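# Carry the spare power supply from shelving to bench

## Task

Take the spare power supply (a slim steel box with a round fan on one end and gold contacts on the other) off the parts shelving and put it on the work bench. When finished, no box may be lying on the floor, the gripper must have released it and the robot must have backed away, and the bench must hold it up without the robot's help. The robot must not topple or be left leaning.

## Robot and tools

ROBOT. A Hello Robot Stretch 4 with a single arm: an omni-wheel base, a lift that slides up a mast, a telescoping arm that reaches forward, a three-joint wrist (yaw, pitch, roll) and a two-finger gripper. It stands about 1.6 m tall; the base rim lies within 0.23 m of the base origin.

FRAMES. Base frame: origin on the floor below the base centre, x ahead, y to the left, z up. hand_pose is reported in this frame and marks a point between the open fingertips; with all wrist joints at 0 its axes line up with the base frame. Its printed position may be slightly wrong. The odometry frame is wherever the base frame was when the scene began.

TOOLS.
execute_actions(actions, cameras): actions is a list holding one action or nothing (empty list = just report state and images). An action contains "base", "joints" or both, optionally "pace" and "contact_limits"; or else only {"end_of_arm": "enable_torque"}, which re-powers any wrist or gripper motor that shut itself off. Motions in one action begin together but may finish at different times.
- base: exactly one key, a relative move measured from where the base last reported itself. translate_m: metres straight ahead (+) or back (-), -2 to 2. strafe_m: metres sideways, left +, -2 to 2. rotate_rad: radians turning in place, counter-clockwise/left +, -3.2 to 3.2.
- joints: absolute targets by name. lift_m 0 to 1.2 m; arm_m 0 to 0.55 m extension; wrist_yaw_rad -1.134 to 4.276 (0 straight ahead, + to the left, 3.14 tucked back, above 3.4 the arm may block it); wrist_pitch_rad -1.117 to 4.259 (0 level, 1.57 pointing down); wrist_roll_rad -1.117 to 4.259 (0 fingers level, + turns clockwise as seen from behind); gripper_m -0.038 to 0.141 m fingertip gap (below 0 the tips squeeze each other). Completion tolerances: lift and arm ±0.004, yaw and roll ±0.02, pitch ±0.05, gripper ±0.004. Out-of-range joint targets are clipped to the limit and noted; any other bad value or unknown key rejects the whole call with no motion.
- pace: "slow", "default", "fast" or "max". Base speed 0.1/0.3/0.4/0.6 m/s and turning 1/2/3/4 rad/s respectively, reduced when the lift is above 0.2 m (down to 0.3 m/s and 1 rad/s at 1.2 m).
- contact_limits: {"arm_m": value} from 0 (gentlest) to 0.75 (firmest), default 0.5; the arm halts when it pushes harder.
- cameras: any of head_camera, head_left_camera, head_right_camera, wrist_camera, or "all"; omitted/null = all, [] = none. The pictures line lists the images in order.
No action runs beyond 15 s. Anything omitted from an action may keep pushing toward its earlier target without the statuses showing it.

wait(seconds): 0 to 10; commands nothing and returns state and images.
zoom_image(camera, region): region [x0, y0, x1, y1] in pixels of that camera's latest full image, top-left origin, at most 504 by 504.
read_manual(section): only "licences"; no motion.
finished_scene(scene): integer 1 or 2; ends that scene irreversibly and reports success, then the next scene's task. Call it only when the box rests stably on the bench, released, with the robot clear.

RESULT LINES. base_status and joint_status: "done" (for the base, the wheels turned the commanded amount, slipping included), "off_target" (stopped short, may still push), "contact_stop_at_<key>" (hit something; that part goes slack), "limit_stop_at_<name>" (a built-in limit), "time_out", "torque_fault" (wrist/gripper motor gave up and goes limp until enable_torque). After most stops the old target is dropped. "limit_stop_at_tilt" means a lean over 6 degrees: lift, arm and wheels go slack and ignore commands. "limit_stop_at_own_body" means a joint nearly hit the robot (likely with pitch below -0.2 plus roll below -0.4 or above 4); move it back away. on_its_own lists things not commanded this call; "held at" is a target, not a position. If any call reports a stop, later tool calls in the same reply are skipped.
joint_positions: current joint values. lidar_m: 12 distances (m) from the base origin, 30-degree sectors starting straight ahead and going counter-clockwise (4th left, 7th behind, 10th right); "-" = nothing seen or closer than 0.25 m. It sees from about 0.15 m up, so tabletops register; it misses glass, thin legs and much behind the robot. wrist_depth_mm: 7x7 grid of median depths, 100-2000 mm, from top left; the robot's own parts appear. base_odometry: wheel-counted pose, heading -3.142 to 3.142; if turned_by_wheels and turned_by_imu disagree by over ~0.1 rad the base slipped or hit something and heading is off by about their difference. base_tilt in degrees (forward/right +), with a fixed bias up to ~1.5. motor_effort: percent of max, + toward higher joint values, peak in brackets (noisy); for wheel_0/1/2, + turns the base right. Unusual resting effort hints at a load or contact.

GRIPPING. Command a gap smaller than the object; the further below, the harder it squeezes and the more it pulls the object inward. Neither gripper_m nor "done" proves a hold; at commands of 0 or more a firm grip shows as a clear gripper effort change. If fingertips jam on a surface below, raise the lift. To unfold at scene start, send lift_m 0.4 with wrist_yaw_rad 0 in one action.

CAMERAS. head_camera looks forward and down from the mast top (420x560); turn the base to look elsewhere. head_left_camera and head_right_camera are fisheyes beside it, looking steeper, showing base and arm. wrist_camera (616x392) looks along the fingers, tips near the bottom.

CAUTIONS. With over 1 kg held and arm_m above 0.2, driving or turning can tip the robot, worse at fast paces; steady pushing or pulling, especially high up or with firm contact limits, can too. A level gripper holding more than about 2 kg faults the wrist. Avoid dropping, slamming or shoving things; objects may occasionally get nudged by outside pushes. The world keeps running while you think, holding your last command. Shorter total robot motion is better.

Each tool is called after ">>>" in YAML: its name, and indented under it one key for each argument.

## Session

I'll start by looking at the current state.

>>> execute_actions:
  actions: []

Scene clock: 0.00 s.
base_odometry: x=+0.000 y=+0.000 heading=+0.000 (m, m, rad; odometry frame)
turned_by_wheels: +0.000 (rad since the last result)
turned_by_imu: +0.000 (rad since the last result)
base_tilt: forward=+0.1 right=-0.3 (deg)
lidar_m: 0.66 1.76 1.44 2.00 2.23 1.79 1.45 1.55 2.46 2.02 0.85 0.69
base_status: not commanded
joint_positions: lift_m=+0.297 arm_m=-0.002 wrist_yaw_rad=+3.092 wrist_pitch_rad=-0.009 wrist_roll_rad=+0.008 gripper_m=+0.057
joint_status: not commanded
motor_effort: lift_m=+20 arm_m=+0 wrist_yaw_rad=-1 wrist_pitch_rad=-5 wrist_roll_rad=-1 gripper_m=-4 wheel_0=+1 wheel_1=+0 wheel_2=+0 (%)
hand_pose: x=-0.1146 y=+0.1017 z=+0.4780 quat_wxyz=(+0.025, +0.004, +0.004, +1.000) (m; base frame)
wrist_depth_mm: - 141 - 1921 1863 1863 1756 / - 123 155 1983 1921 1808 1756 / - 117 152 1983 1863 1808 1756 / 108 138 192 1921 1921 1756 1756 / 213 1921 1921 1863 1863 1808 1708 / 1661 1661 211 1921 207 1756 1661 / 1160 1205 1138 163 1182 1182 1366
pictures: head_camera, head_left_camera, head_right_camera, wrist_camera
Images, in order (width x height): head_camera 420x560, head_left_camera 420x672, head_right_camera 420x672, wrist_camera 616x392.

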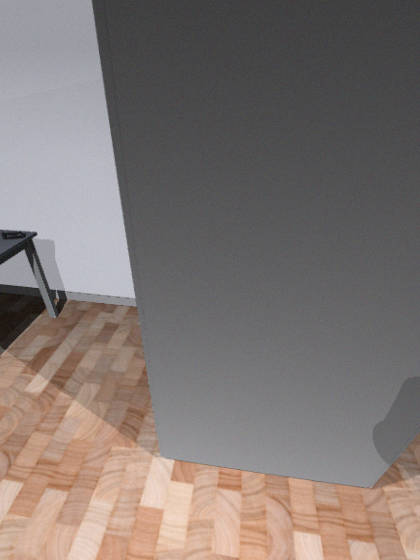

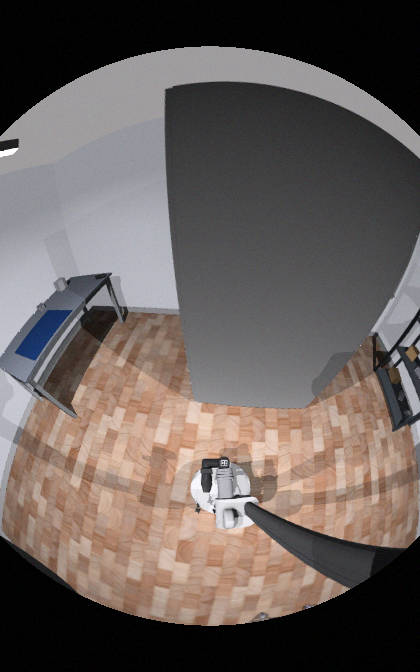

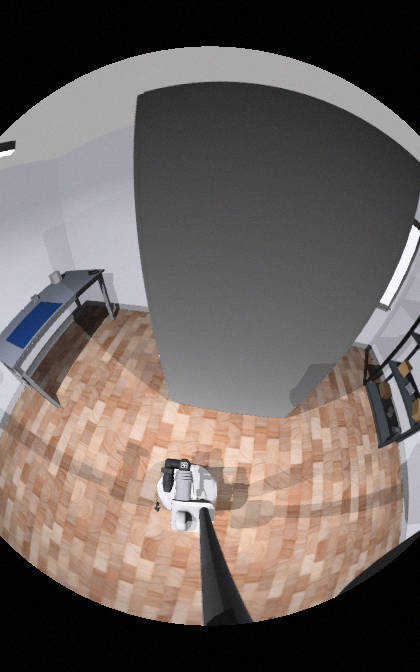

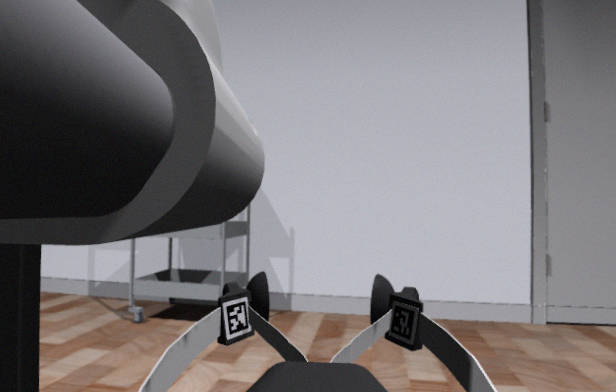

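>>> execute_actions:
  actions:
    - {"base": {"rotate_rad": -1.35}, "pace": "fast"}

Scene clock: 4.50 s.
base_odometry: x=+0.000 y=+0.000 heading=-1.349 (m, m, rad; odometry frame)
turned_by_wheels: -1.349 (rad since the last result)
turned_by_imu: -1.351 (rad since the last result)
base_tilt: forward=+0.1 right=-0.2 (deg)
lidar_m: 2.00 0.74 0.65 0.69 1.57 1.45 2.27 1.96 1.80 1.45 2.26 2.46
base_status: done
joint_positions: lift_m=+0.297 arm_m=-0.002 wrist_yaw_rad=+3.092 wrist_pitch_rad=-0.009 wrist_roll_rad=+0.008 gripper_m=+0.057
joint_status: not commanded
motor_effort: lift_m=+21(21) arm_m=+0(0) wrist_yaw_rad=+0(0) wrist_pitch_rad=-5(6) wrist_roll_rad=+2(1) gripper_m=+2(0) wheel_0=+3(11) wheel_1=+2(11) wheel_2=+4(14) (%)
hand_pose: x=-0.1146 y=+0.1017 z=+0.4780 quat_wxyz=(+0.025, +0.004, +0.004, +1.000) (m; base frame)
wrist_depth_mm: - 141 - - - - 1921 / - 122 155 - - - 1983 / - 116 151 - - - 1921 / 108 138 191 - - - 1863 / 213 - - - - - 1921 / 1661 1921 211 1921 207 1863 1808 / 1118 1205 1138 164 1160 1160 1336
pictures: head_camera, head_left_camera, head_right_camera, wrist_camera
Images, in order (width x height): head_camera 420x560, head_left_camera 420x672, head_right_camera 420x672, wrist_camera 616x392.

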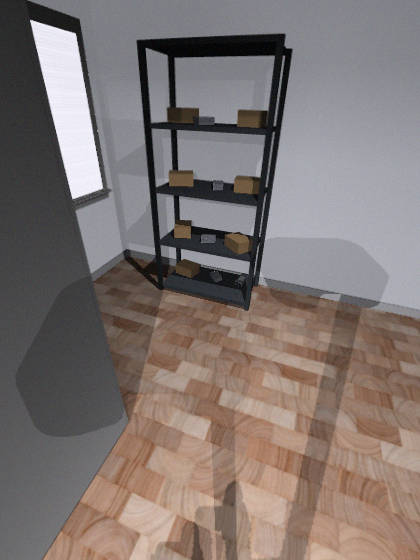

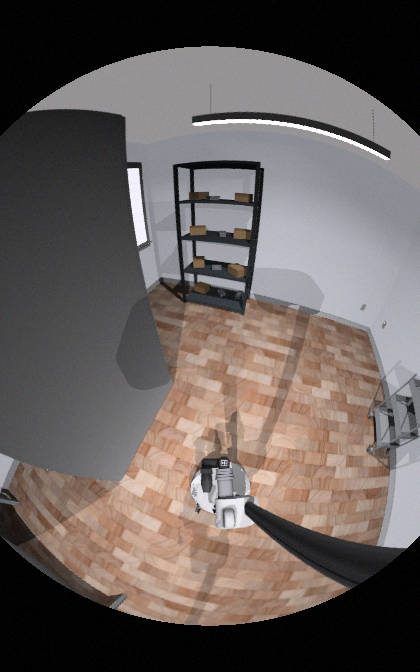

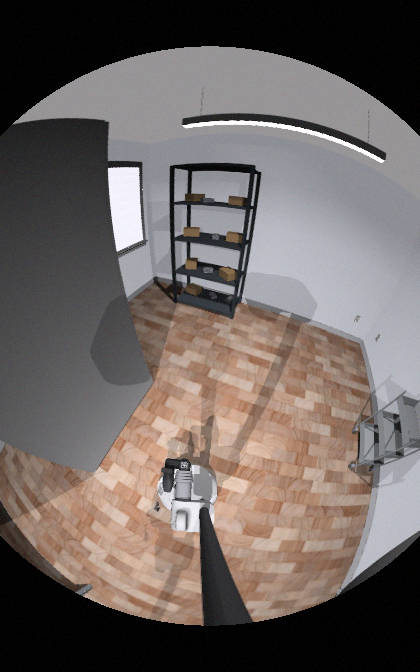

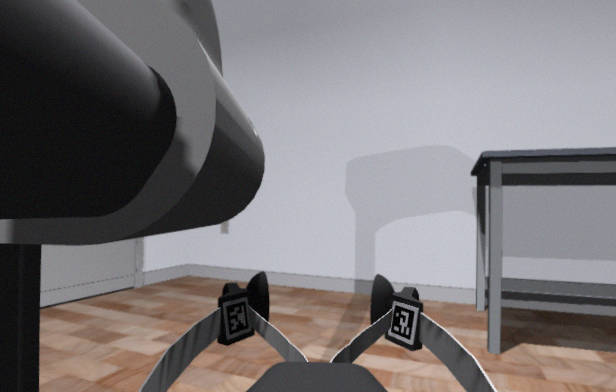

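>>> zoom_image:
  camera: "head_camera"
  region: [130, 90, 300, 320]

Region (130, 90, 300, 320) of head_camera's 420x560 image, scaled by 2.191, with more detail than that image has; it fills the left 373 columns of this view, and the rest is white.

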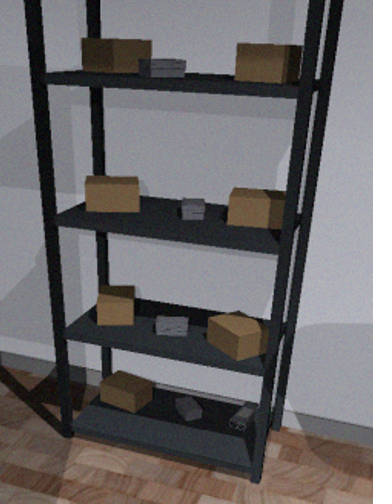

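>>> zoom_image:
  camera: "head_camera"
  region: [160, 250, 260, 315]

>>> zoom_image:
  camera: "head_camera"
  region: [160, 100, 280, 255]

Region (160, 250, 260, 315) of head_camera's 420x560 image, scaled by 5.040, with more detail than that image has; it fills the top 328 rows of this view, and the rest is white.

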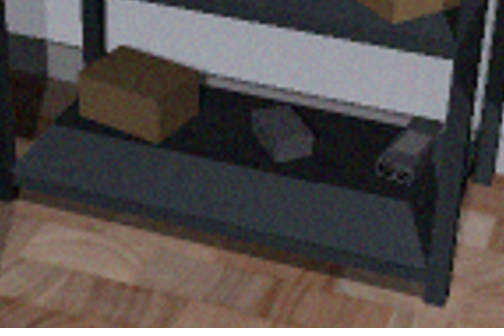

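Region (160, 100, 280, 255) of head_camera's 420x560 image, scaled by 3.252, with more detail than that image has; it fills the left 390 columns of this view, and the rest is white.

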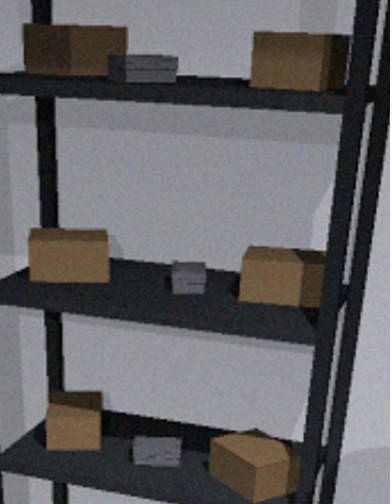

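>>> execute_actions:
  actions:
    - {"base": {"translate_m": 1.25}, "joints": {"lift_m": 0.4, "wrist_yaw_rad": 0, "gripper_m": 0.12}, "pace": "fast"}

Scene clock: 78.07 s.
base_odometry: x=+0.275 y=-1.219 heading=-1.349 (m, m, rad; odometry frame)
turned_by_wheels: +0.000 (rad since the last result)
turned_by_imu: -0.005 (rad since the last result)
base_tilt: forward=+0.2 right=-0.3 (deg)
lidar_m: 0.82 1.03 1.39 0.70 0.48 0.65 3.45 2.46 1.86 2.24 1.42 0.80
base_status: done
joint_positions: lift_m=+0.400 arm_m=-0.002 wrist_yaw_rad=+0.000 wrist_pitch_rad=-0.009 wrist_roll_rad=+0.008 gripper_m=+0.120
joint_status: all done
motor_effort: lift_m=+22(24) arm_m=+0(0) wrist_yaw_rad=-1(8) wrist_pitch_rad=-8(6) wrist_roll_rad=+3(2) gripper_m=+1(0) wheel_0=+3(11) wheel_1=+2(9) wheel_2=-1(17) (%)
hand_pose: x=+0.4577 y=-0.0873 z=+0.5805 quat_wxyz=(+1.000, +0.004, -0.004, +0.000) (m; base frame)
wrist_depth_mm: 1366 1499 917 707 654 654 496 / 1336 1464 976 960 960 931 504 / 1308 1464 1336 1182 1078 960 508 / 1366 1430 1308 1205 1060 946 512 / 1366 1430 798 768 676 580 508 / 1397 1397 216 1160 1042 517 496 / 1308 1229 1205 150 1042 931 488
pictures: head_camera, head_left_camera, head_right_camera, wrist_camera
Images, in order (width x height): head_camera 420x560, head_left_camera 420x672, head_right_camera 420x672, wrist_camera 616x392.

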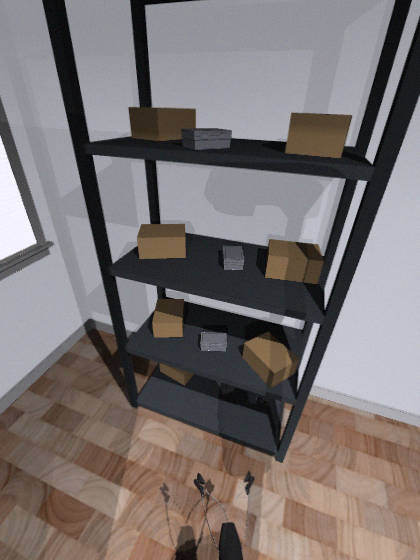

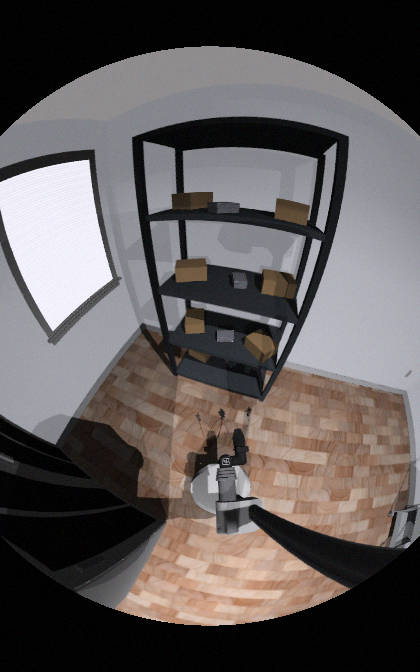

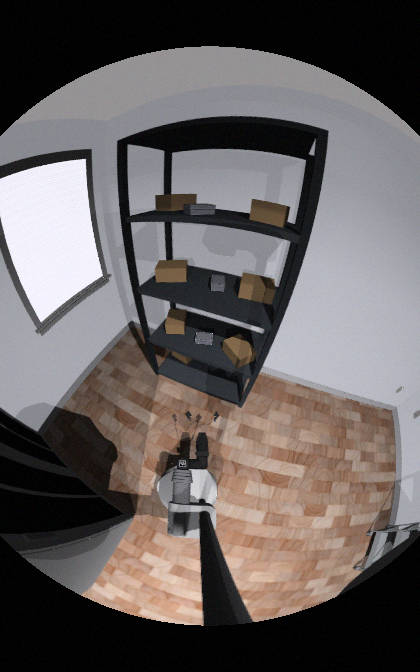

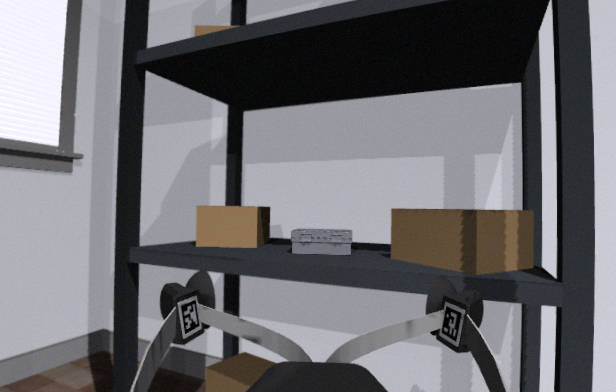

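>>> execute_actions:
  actions:
    - {"base": {"rotate_rad": -0.35}, "joints": {"lift_m": 0.12, "arm_m": 0.12, "wrist_pitch_rad": 0.3}, "pace": "fast"}

>>> execute_actions:
  actions:
    - {"base": {"strafe_m": 0.12}, "pace": "fast"}

Scene clock: 97.27 s.
base_odometry: x=+0.275 y=-1.219 heading=-1.698 (m, m, rad; odometry frame)
turned_by_wheels: -0.350 (rad since the last result)
turned_by_imu: -0.349 (rad since the last result)
base_tilt: forward=+0.1 right=-0.2 (deg)
lidar_m: 0.80 0.86 1.44 1.44 0.59 0.47 1.11 3.14 1.92 1.87 1.81 1.34
base_status: done
joint_positions: lift_m=+0.120 arm_m=+0.119 wrist_yaw_rad=+0.000 wrist_pitch_rad=+0.302 wrist_roll_rad=+0.008 gripper_m=+0.120
joint_status: all done
motor_effort: lift_m=+19(20) arm_m=+8(11) wrist_yaw_rad=+0(2) wrist_pitch_rad=-4(6) wrist_roll_rad=+2(1) gripper_m=+1(2) wheel_0=+2(12) wheel_1=+1(10) wheel_2=+3(13) (%)
hand_pose: x=+0.5649 y=-0.0874 z=+0.2125 quat_wxyz=(+0.989, +0.004, +0.150, -0.001) (m; base frame)
wrist_depth_mm: 931 917 904 891 809 854 831 / 960 946 931 917 878 878 866 / 1008 976 960 960 904 931 904 / 759 831 831 854 960 946 931 / 585 591 591 597 676 768 778 / 564 554 216 549 535 549 574 / 455 452 455 150 449 436 462
pictures: head_camera, head_left_camera, head_right_camera, wrist_camera
Images, in order (width x height): head_camera 420x560, head_left_camera 420x672, head_right_camera 420x672, wrist_camera 616x392.

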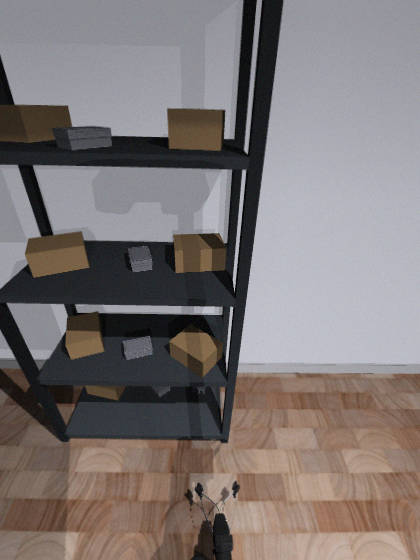

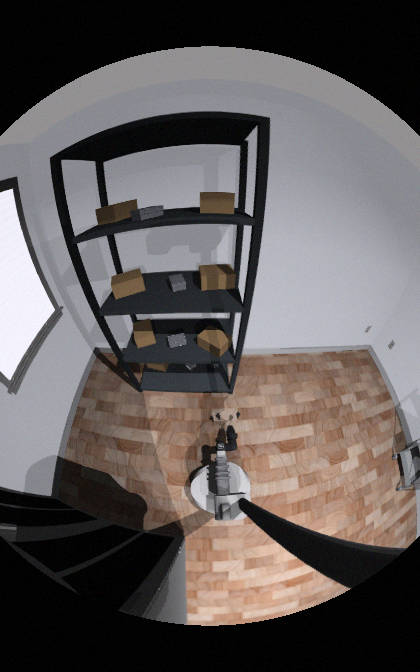

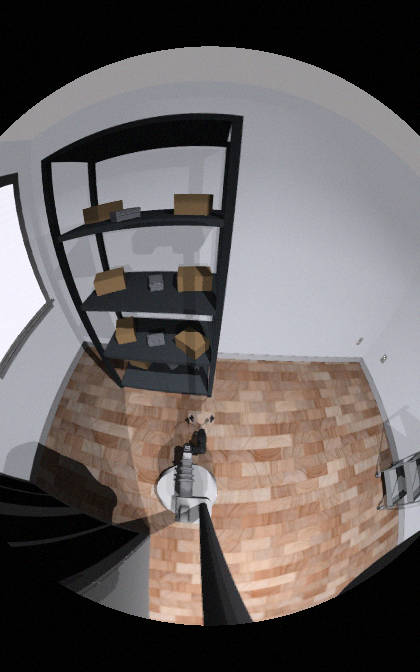

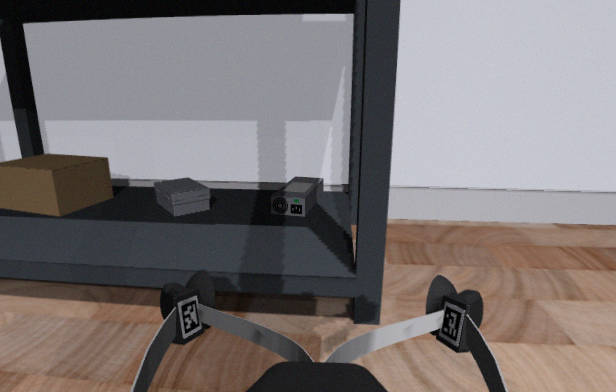

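Scene clock: 98.57 s.
base_odometry: x=+0.394 y=-1.235 heading=-1.699 (m, m, rad; odometry frame)
turned_by_wheels: +0.000 (rad since the last result)
turned_by_imu: +0.001 (rad since the last result)
base_tilt: forward=+0.2 right=-0.2 (deg)
lidar_m: 0.81 0.87 1.32 1.31 0.56 0.40 0.56 3.26 2.04 1.97 1.82 0.81
base_status: done
joint_positions: lift_m=+0.120 arm_m=+0.119 wrist_yaw_rad=+0.000 wrist_pitch_rad=+0.302 wrist_roll_rad=+0.008 gripper_m=+0.120
joint_status: not commanded
motor_effort: lift_m=+19(19) arm_m=+8(8) wrist_yaw_rad=+0(0) wrist_pitch_rad=-4(5) wrist_roll_rad=+1(2) gripper_m=-5(2) wheel_0=-1(14) wheel_1=-1(15) wheel_2=+0(2) (%)
hand_pose: x=+0.5649 y=-0.0874 z=+0.2125 quat_wxyz=(+0.989, +0.004, +0.150, -0.001) (m; base frame)
wrist_depth_mm: 931 917 904 891 854 842 842 / 960 946 946 917 904 866 866 / 1008 991 960 960 931 891 904 / 778 759 809 904 904 931 946 / 580 597 597 597 597 683 788 / 564 549 216 549 521 517 574 / 455 452 455 150 449 436 462
pictures: head_camera, head_left_camera, head_right_camera, wrist_camera
Images, in order (width x height): head_camera 420x560, head_left_camera 420x672, head_right_camera 420x672, wrist_camera 616x392.

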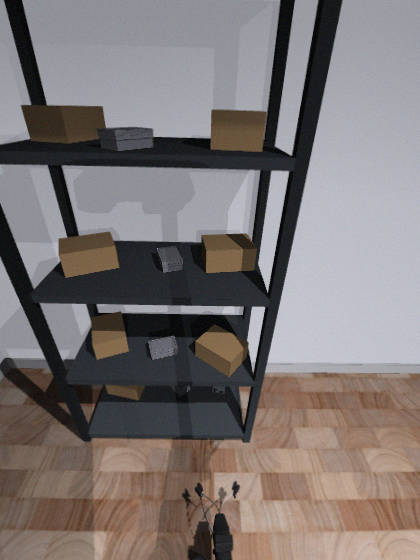

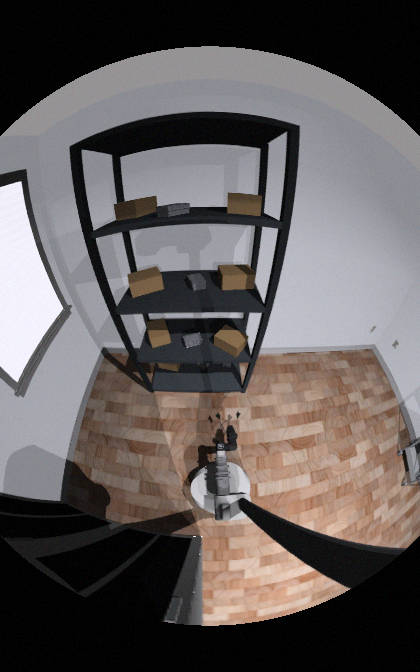

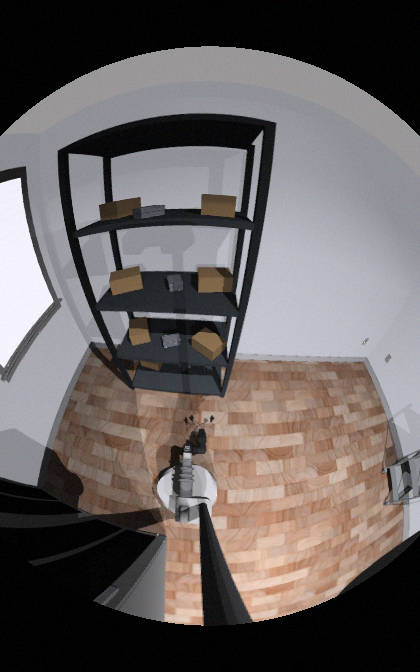

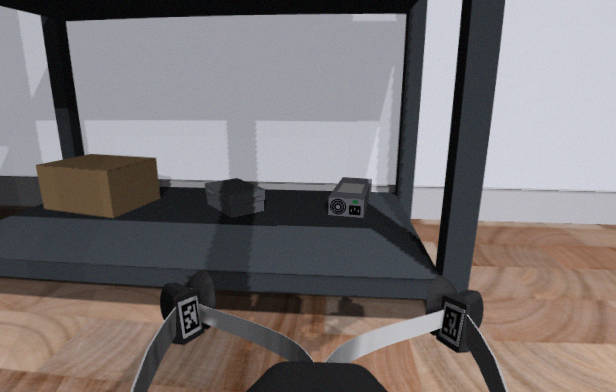

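>>> zoom_image:
  camera: "wrist_camera"
  region: [290, 160, 430, 240]

>>> zoom_image:
  camera: "head_camera"
  region: [140, 370, 300, 560]

Region (290, 160, 430, 240) of wrist_camera's 616x392 image, scaled by 3.600; it fills the top 288 rows of this view, and the rest is white.

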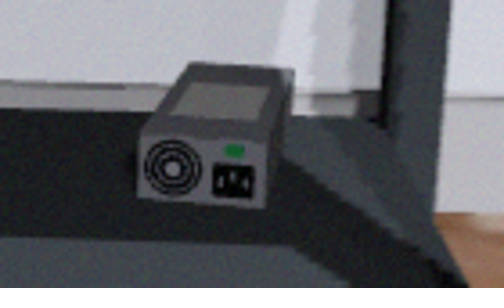

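Region (140, 370, 300, 560) of head_camera's 420x560 image, scaled by 2.653, with more detail than that image has; it fills the left 424 columns of this view, and the rest is white.

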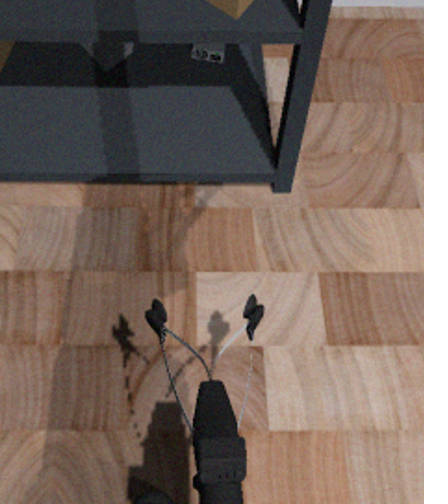

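>>> execute_actions:
  actions:
    - {"base": {"translate_m": 0.45}, "joints": {"lift_m": 0.145, "wrist_pitch_rad": 0.6, "wrist_yaw_rad": -0.1}, "pace": "fast"}

Scene clock: 220.97 s.
base_odometry: x=+0.337 y=-1.681 heading=-1.698 (m, m, rad; odometry frame)
turned_by_wheels: +0.000 (rad since the last result)
turned_by_imu: -0.001 (rad since the last result)
base_tilt: forward=+0.1 right=-0.2 (deg)
lidar_m: 0.34 0.38 0.53 1.26 1.21 0.90 0.85 3.32 2.11 2.39 1.17 0.36
base_status: done
joint_positions: lift_m=+0.145 arm_m=+0.119 wrist_yaw_rad=-0.100 wrist_pitch_rad=+0.602 wrist_roll_rad=+0.008 gripper_m=+0.120
joint_status: all done
motor_effort: lift_m=+22(21) arm_m=+8(8) wrist_yaw_rad=-1(6) wrist_pitch_rad=-4(4) wrist_roll_rad=+3(1) gripper_m=+0(3) wheel_0=+2(10) wheel_1=+1(8) wheel_2=+0(15) (%)
hand_pose: x=+0.5174 y=-0.1107 z=+0.1598 quat_wxyz=(+0.954, +0.019, +0.296, -0.049) (m; base frame)
wrist_depth_mm: 466 466 469 469 466 466 477 / 504 508 508 508 504 512 517 / 544 549 544 539 535 559 554 / 402 392 462 410 459 580 585 / 362 357 377 364 373 488 480 / 314 315 213 315 314 382 402 / 274 270 271 150 267 262 351
pictures: head_camera, head_left_camera, head_right_camera, wrist_camera
Images, in order (width x height): head_camera 420x560, head_left_camera 420x672, head_right_camera 420x672, wrist_camera 616x392.

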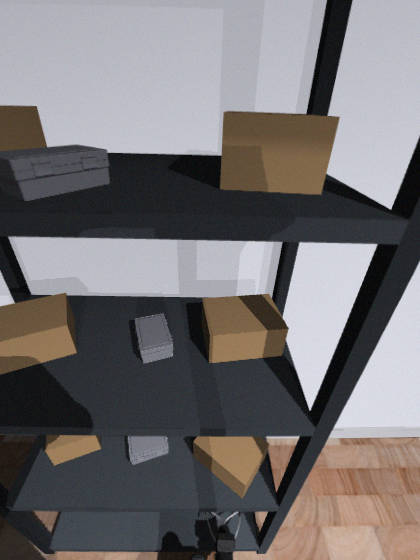

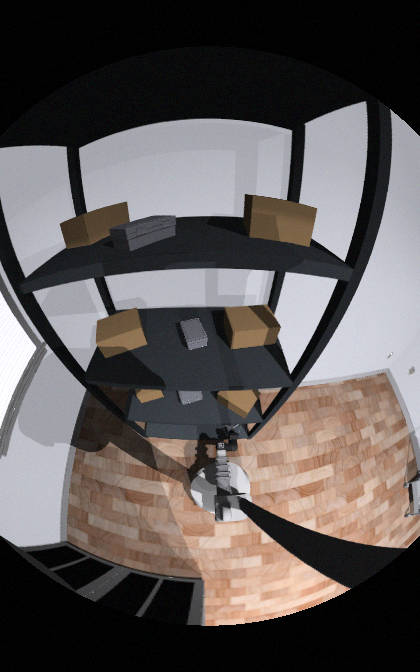

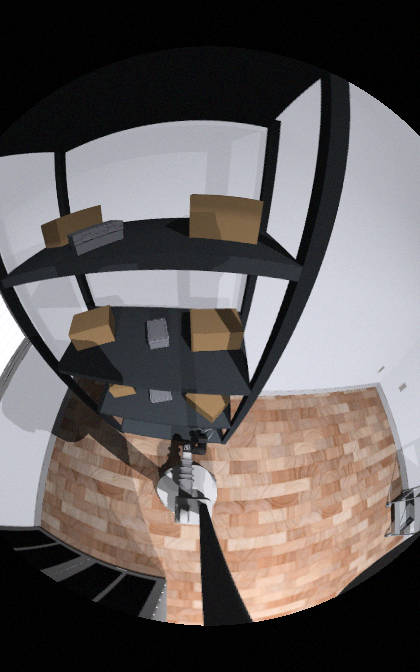

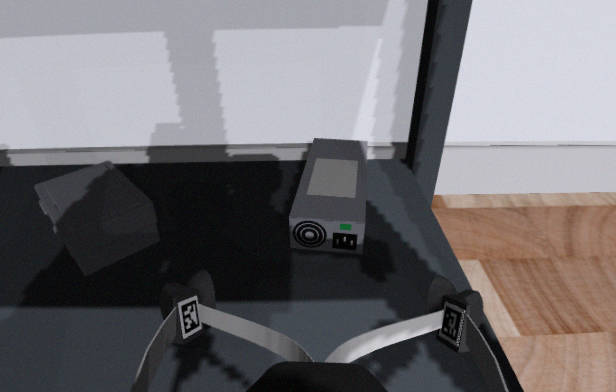

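>>> zoom_image:
  camera: "wrist_camera"
  region: [150, 120, 500, 392]

Region (150, 120, 500, 392) of wrist_camera's 616x392 image, scaled by 1.440.

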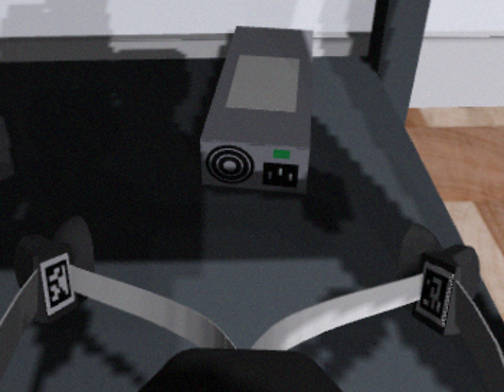

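>>> execute_actions:
  actions:
    - {"base": {"strafe_m": -0.014}, "joints": {"lift_m": 0.15, "arm_m": 0.36, "wrist_pitch_rad": 0.65, "wrist_yaw_rad": -0.205}, "contact_limits": {"arm_m": 0.3}}
  cameras: ["wrist_camera", "head_left_camera"]

Scene clock: 291.30 s.
base_odometry: x=+0.323 y=-1.679 heading=-1.698 (m, m, rad; odometry frame)
turned_by_wheels: +0.000 (rad since the last result)
turned_by_imu: +0.001 (rad since the last result)
base_tilt: forward=+0.2 right=-0.1 (deg)
lidar_m: 0.36 0.36 0.57 1.27 1.19 0.88 0.85 3.31 2.09 2.36 1.23 0.37
base_status: done
joint_positions: lift_m=+0.150 arm_m=+0.359 wrist_yaw_rad=-0.205 wrist_pitch_rad=+0.652 wrist_roll_rad=+0.008 gripper_m=+0.120
joint_status: all done
motor_effort: lift_m=+23(24) arm_m=+8(10) wrist_yaw_rad=+0(6) wrist_pitch_rad=-6(3) wrist_roll_rad=+2(2) gripper_m=+0(0) wheel_0=+3(9) wheel_1=-2(7) wheel_2=+0(1) (%)
contact_limits: arm_m 0.3
hand_pose: x=+0.7362 y=-0.1323 z=+0.1530 quat_wxyz=(+0.942, +0.037, +0.318, -0.098) (m; base frame)
wrist_depth_mm: 245 252 258 265 273 223 285 / 265 273 281 290 298 239 315 / 289 298 309 320 327 265 353 / 317 329 342 353 362 298 389 / 343 351 355 298 343 402 427 / 301 303 215 255 293 370 387 / 265 262 260 150 255 254 342
pictures: head_left_camera, wrist_camera
Images, in order (width x height): head_left_camera 420x672, wrist_camera 616x392.

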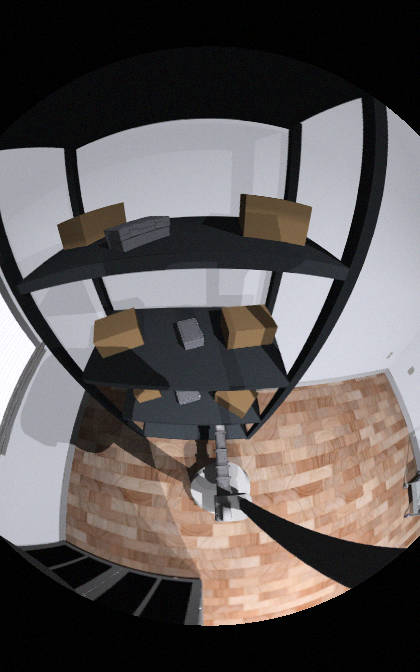

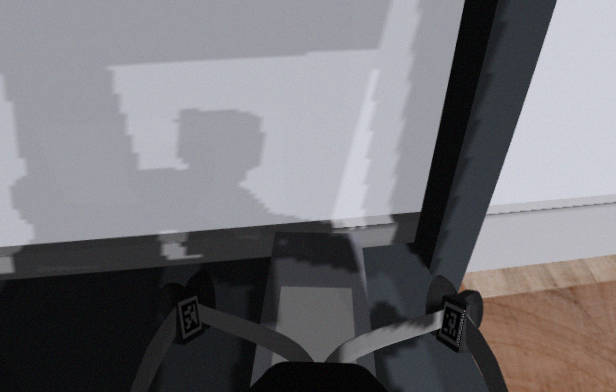

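>>> execute_actions:
  actions:
    - {"joints": {"arm_m": 0.398, "wrist_pitch_rad": 0.88}, "contact_limits": {"arm_m": 0.3}}
  cameras: ["wrist_camera"]

Scene clock: 311.20 s.
base_odometry: x=+0.323 y=-1.679 heading=-1.698 (m, m, rad; odometry frame)
turned_by_wheels: +0.000 (rad since the last result)
turned_by_imu: +0.001 (rad since the last result)
base_tilt: forward=+0.2 right=-0.3 (deg)
lidar_m: 0.33 0.40 0.56 1.28 1.19 0.87 0.85 3.30 2.08 2.36 1.21 0.35
base_status: not commanded
joint_positions: lift_m=+0.150 arm_m=+0.397 wrist_yaw_rad=-0.205 wrist_pitch_rad=+0.881 wrist_roll_rad=+0.008 gripper_m=+0.120
joint_status: all done
motor_effort: lift_m=+23(23) arm_m=+8(7) wrist_yaw_rad=+0(1) wrist_pitch_rad=-4(1) wrist_roll_rad=+0(3) gripper_m=-4(3) wheel_0=+3(3) wheel_1=-2(2) wheel_2=+0(0) (%)
contact_limits: arm_m 0.3
hand_pose: x=+0.7293 y=-0.1230 z=+0.1055 quat_wxyz=(+0.900, +0.047, +0.424, -0.094) (m; base frame)
wrist_depth_mm: 229 236 241 250 256 229 198 / 255 262 272 282 293 234 265 / 289 300 312 317 327 263 347 / 310 312 309 256 298 312 392 / 274 274 273 225 259 340 355 / 246 246 214 202 206 236 319 / 224 222 219 150 185 213 289
pictures: wrist_camera
Images, in order (width x height): wrist_camera 616x392.

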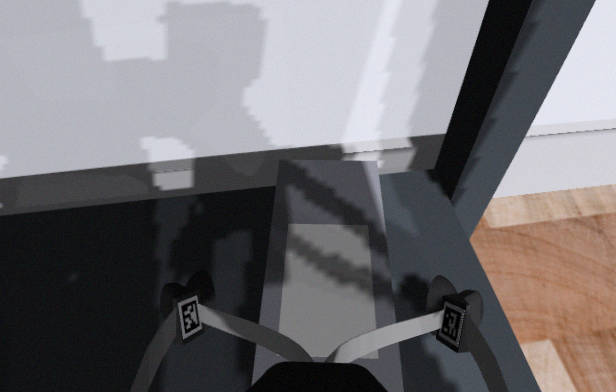

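>>> execute_actions:
  actions:
    - {"joints": {"gripper_m": 0.0}}
  cameras: ["wrist_camera"]

Scene clock: 331.10 s.
base_odometry: x=+0.323 y=-1.679 heading=-1.698 (m, m, rad; odometry frame)
turned_by_wheels: +0.000 (rad since the last result)
turned_by_imu: +0.001 (rad since the last result)
base_tilt: forward=+0.3 right=-0.1 (deg)
lidar_m: 0.33 0.37 0.54 1.27 1.21 0.89 0.85 3.32 2.10 2.36 1.21 0.37
base_status: not commanded
joint_positions: lift_m=+0.150 arm_m=+0.397 wrist_yaw_rad=-0.205 wrist_pitch_rad=+0.888 wrist_roll_rad=+0.008 gripper_m=+0.001
joint_status: all done
motor_effort: lift_m=+23(23) arm_m=+8(8) wrist_yaw_rad=+0(2) wrist_pitch_rad=-23(23) wrist_roll_rad=+1(3) gripper_m=-27(26) wheel_0=+3(3) wheel_1=-2(2) wheel_2=+0(0) (%)
hand_pose: x=+0.7278 y=-0.1227 z=+0.1042 quat_wxyz=(+0.898, +0.048, +0.427, -0.094) (m; base frame)
wrist_depth_mm: 229 237 243 251 258 230 200 / 255 265 276 285 296 236 300 / 291 304 314 317 329 270 351 / 307 306 301 236 291 314 392 / 272 268 268 206 254 334 347 / 241 240 185 184 187 241 312 / 220 164 194 170 170 166 287
pictures: wrist_camera
Images, in order (width x height): wrist_camera 616x392.

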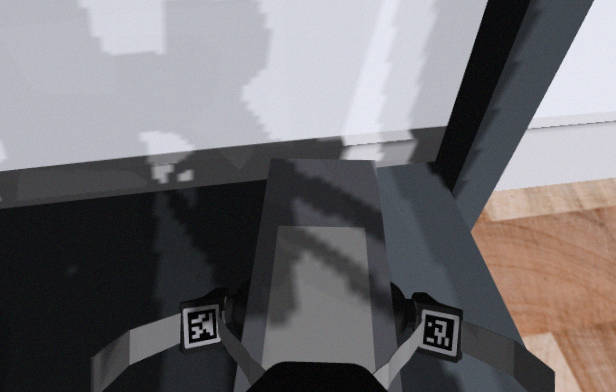

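>>> execute_actions:
  actions:
    - {"joints": {"lift_m": 0.168, "arm_m": 0.12, "wrist_yaw_rad": -0.05}}

Scene clock: 365.83 s.
base_odometry: x=+0.323 y=-1.679 heading=-1.698 (m, m, rad; odometry frame)
turned_by_wheels: +0.000 (rad since the last result)
turned_by_imu: +0.001 (rad since the last result)
base_tilt: forward=+0.2 right=-0.2 (deg)
lidar_m: 0.35 0.37 0.55 1.25 1.17 0.89 0.85 3.32 2.06 2.36 1.21 0.36
base_status: not commanded
joint_positions: lift_m=+0.168 arm_m=+0.121 wrist_yaw_rad=-0.050 wrist_pitch_rad=+0.889 wrist_roll_rad=+0.008 gripper_m=+0.001
joint_status: all done
on_its_own: wrist_pitch_rad is at rest, and its effort (-24) is outside its rest range (-23 to +23)
motor_effort: lift_m=+26(26) arm_m=-9(8) wrist_yaw_rad=+0(9) wrist_pitch_rad=-24(26) wrist_roll_rad=+1(1) gripper_m=-26(28) wheel_0=+3(3) wheel_1=-2(2) wheel_2=+0(0) (%)
hand_pose: x=+0.4697 y=-0.0964 z=+0.1218 quat_wxyz=(+0.903, +0.015, +0.430, -0.024) (m; base frame)
wrist_depth_mm: 517 500 504 500 492 484 496 / 382 373 442 439 430 539 535 / 370 357 375 373 370 469 477 / 330 329 327 236 315 397 418 / 293 291 290 207 274 293 370 / 262 260 185 185 188 256 330 / 237 163 202 169 170 166 303
pictures: head_camera, head_left_camera, head_right_camera, wrist_camera
Images, in order (width x height): head_camera 420x560, head_left_camera 420x672, head_right_camera 420x672, wrist_camera 616x392.

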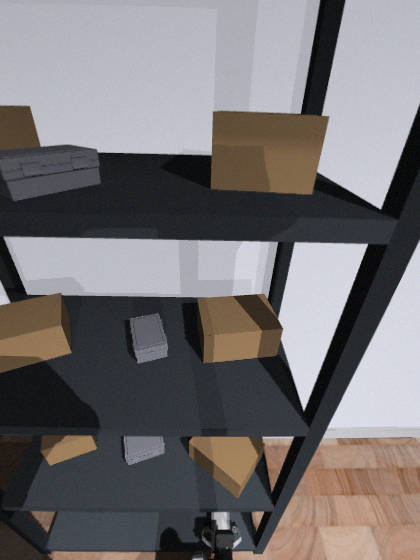

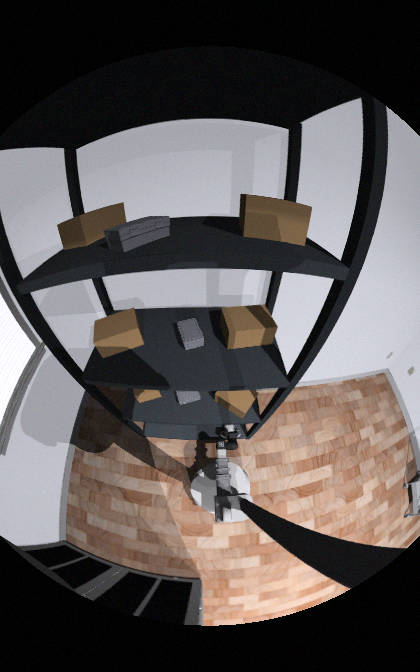

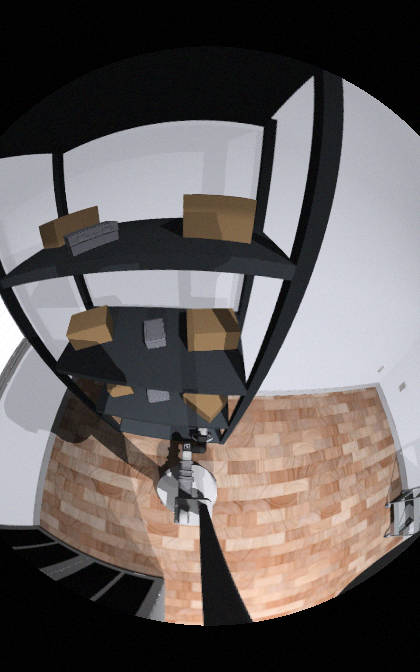

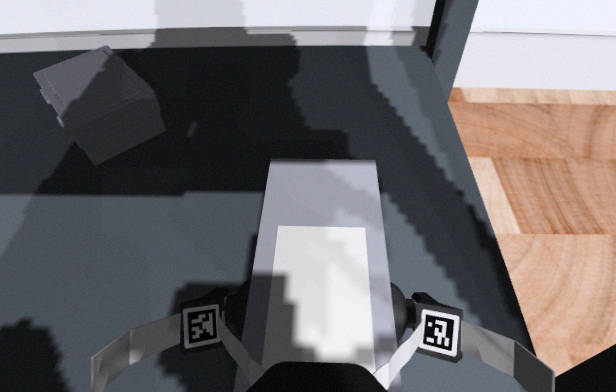

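>>> zoom_image:
  camera: "head_camera"
  region: [160, 480, 300, 560]

Region (160, 480, 300, 560) of head_camera's 420x560 image, scaled by 3.600, with more detail than that image has; it fills the top 288 rows of this view, and the rest is white.

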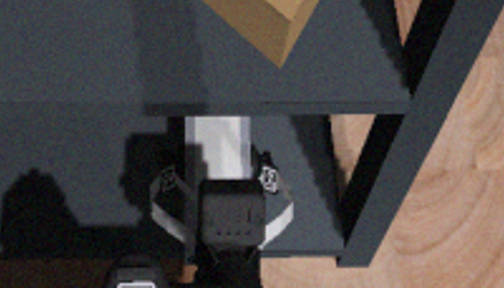

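>>> execute_actions:
  actions:
    - {"base": {"translate_m": -0.48}, "pace": "fast"}
  cameras: ["wrist_camera"]

>>> execute_actions:
  actions:
    - {"base": {"strafe_m": -0.27}, "joints": {"lift_m": 0.4}, "pace": "fast"}
  cameras: ["head_left_camera", "wrist_camera"]

Scene clock: 488.33 s.
base_odometry: x=+0.384 y=-1.203 heading=-1.699 (m, m, rad; odometry frame)
turned_by_wheels: +0.000 (rad since the last result)
turned_by_imu: +0.003 (rad since the last result)
base_tilt: forward=+0.2 right=-0.2 (deg)
lidar_m: 0.52 0.89 1.34 1.33 0.49 0.39 0.63 3.24 2.00 1.97 1.85 0.89
base_status: done
joint_positions: lift_m=+0.168 arm_m=+0.121 wrist_yaw_rad=-0.050 wrist_pitch_rad=+0.888 wrist_roll_rad=+0.008 gripper_m=+0.001
joint_status: not commanded
motor_effort: lift_m=+26(26) arm_m=-8(8) wrist_yaw_rad=+0(1) wrist_pitch_rad=-23(23) wrist_roll_rad=+1(2) gripper_m=-27(29) wheel_0=-2(10) wheel_1=-2(6) wheel_2=+1(16) (%)
hand_pose: x=+0.4697 y=-0.0964 z=+0.1219 quat_wxyz=(+0.903, +0.015, +0.429, -0.024) (m; base frame)
wrist_depth_mm: 539 539 539 535 521 661 676 / 569 585 580 569 554 559 564 / 500 492 492 488 484 484 480 / 430 430 427 236 410 421 418 / 379 379 377 207 357 373 370 / 342 342 186 185 188 334 332 / 310 164 237 169 170 166 306
pictures: wrist_camera
Images, in order (width x height): wrist_camera 616x392.

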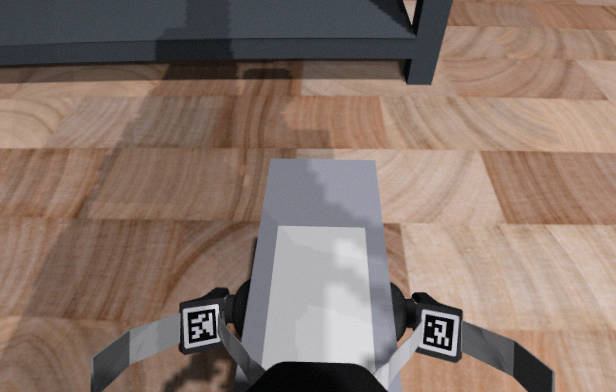

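Scene clock: 490.13 s.
base_odometry: x=+0.117 y=-1.169 heading=-1.698 (m, m, rad; odometry frame)
turned_by_wheels: +0.000 (rad since the last result)
turned_by_imu: -0.001 (rad since the last result)
base_tilt: forward=+0.2 right=-0.2 (deg)
lidar_m: 0.51 0.89 1.25 1.39 0.58 0.57 3.28 2.90 1.73 1.70 1.85 1.37
base_status: done
joint_positions: lift_m=+0.400 arm_m=+0.121 wrist_yaw_rad=-0.050 wrist_pitch_rad=+0.888 wrist_roll_rad=+0.008 gripper_m=+0.001
joint_status: all done
motor_effort: lift_m=+26(29) arm_m=-8(9) wrist_yaw_rad=+1(2) wrist_pitch_rad=-22(24) wrist_roll_rad=+4(3) gripper_m=-30(28) wheel_0=+2(15) wheel_1=+1(12) wheel_2=+0(0) (%)
hand_pose: x=+0.4697 y=-0.0965 z=+0.3540 quat_wxyz=(+0.903, +0.015, +0.429, -0.024) (m; base frame)
wrist_depth_mm: 976 960 931 976 976 976 960 / 866 831 820 976 976 946 960 / 741 732 699 831 820 820 820 / 741 732 723 236 699 723 715 / 654 647 654 208 615 634 634 / 585 580 186 185 188 569 569 / 535 156 508 169 170 166 521
pictures: head_left_camera, wrist_camera
Images, in order (width x height): head_left_camera 420x672, wrist_camera 616x392.

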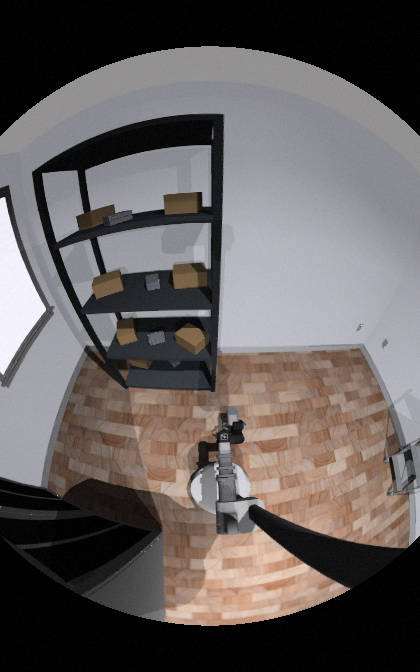

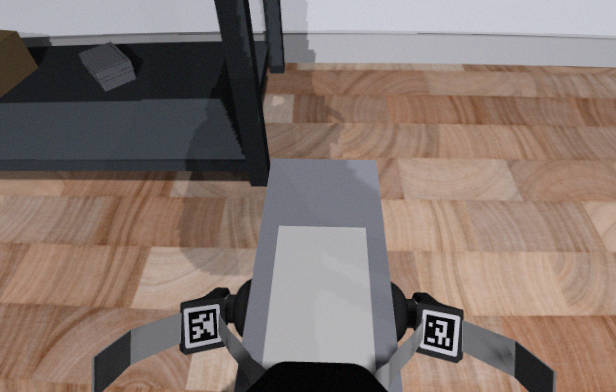

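>>> execute_actions:
  actions:
    - {"base": {"rotate_rad": -3.14}, "joints": {"arm_m": 0.02, "lift_m": 0.6}}

Scene clock: 497.13 s.
base_odometry: x=+0.117 y=-1.169 heading=+1.445 (m, m, rad; odometry frame)
turned_by_wheels: -3.139 (rad since the last result)
turned_by_imu: -3.143 (rad since the last result)
base_tilt: forward=+0.2 right=-0.3 (deg)
lidar_m: 0.42 2.90 1.74 1.68 1.86 1.36 0.83 0.89 1.23 1.40 0.55 0.45
base_status: done
joint_positions: lift_m=+0.600 arm_m=+0.021 wrist_yaw_rad=-0.050 wrist_pitch_rad=+0.888 wrist_roll_rad=+0.008 gripper_m=+0.001
joint_status: all done
motor_effort: lift_m=+26(28) arm_m=-8(8) wrist_yaw_rad=+0(5) wrist_pitch_rad=-23(22) wrist_roll_rad=+4(2) gripper_m=-29(29) wheel_0=+4(10) wheel_1=+2(10) wheel_2=+4(14) (%)
hand_pose: x=+0.3699 y=-0.0964 z=+0.5540 quat_wxyz=(+0.903, +0.015, +0.429, -0.024) (m; base frame)
wrist_depth_mm: 1661 1661 1661 1618 1576 750 504 / 1397 1366 1336 1308 1281 750 508 / 1160 1160 1138 1138 1118 750 508 / 991 991 991 236 960 759 508 / 878 891 891 208 831 750 504 / 788 788 185 185 188 691 500 / 723 691 433 169 170 166 473
pictures: head_camera, head_left_camera, head_right_camera, wrist_camera
Images, in order (width x height): head_camera 420x560, head_left_camera 420x672, head_right_camera 420x672, wrist_camera 616x392.

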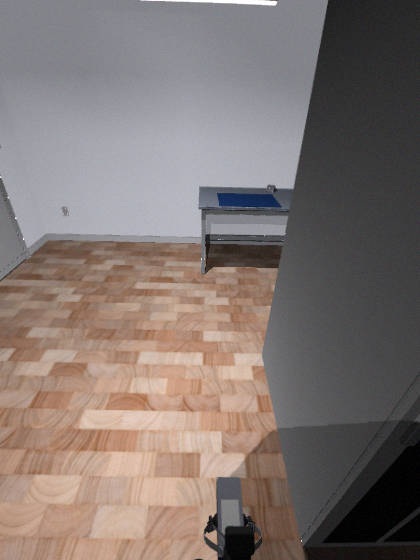

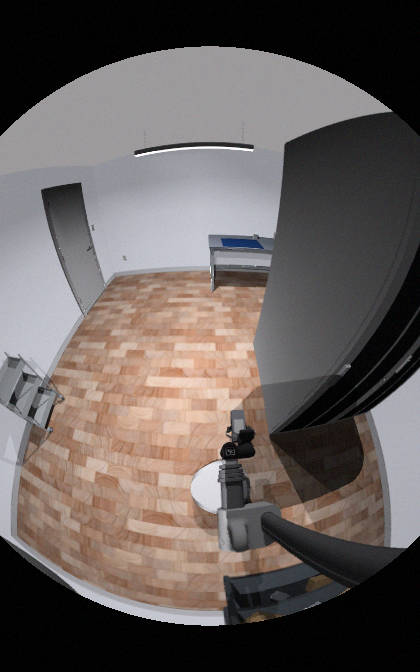

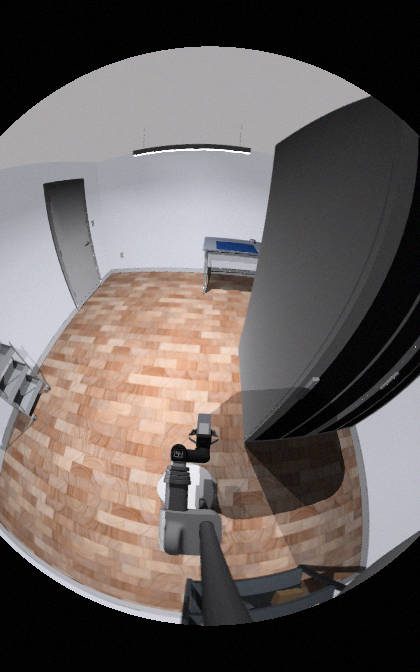

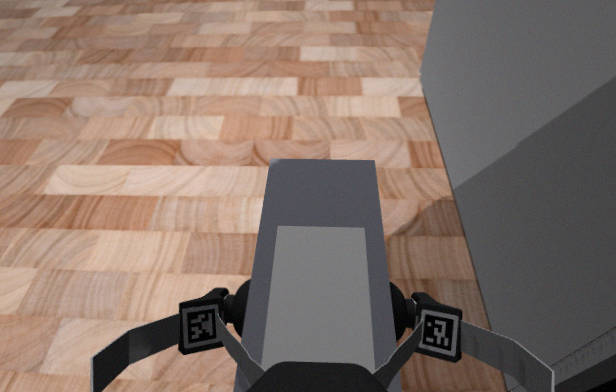

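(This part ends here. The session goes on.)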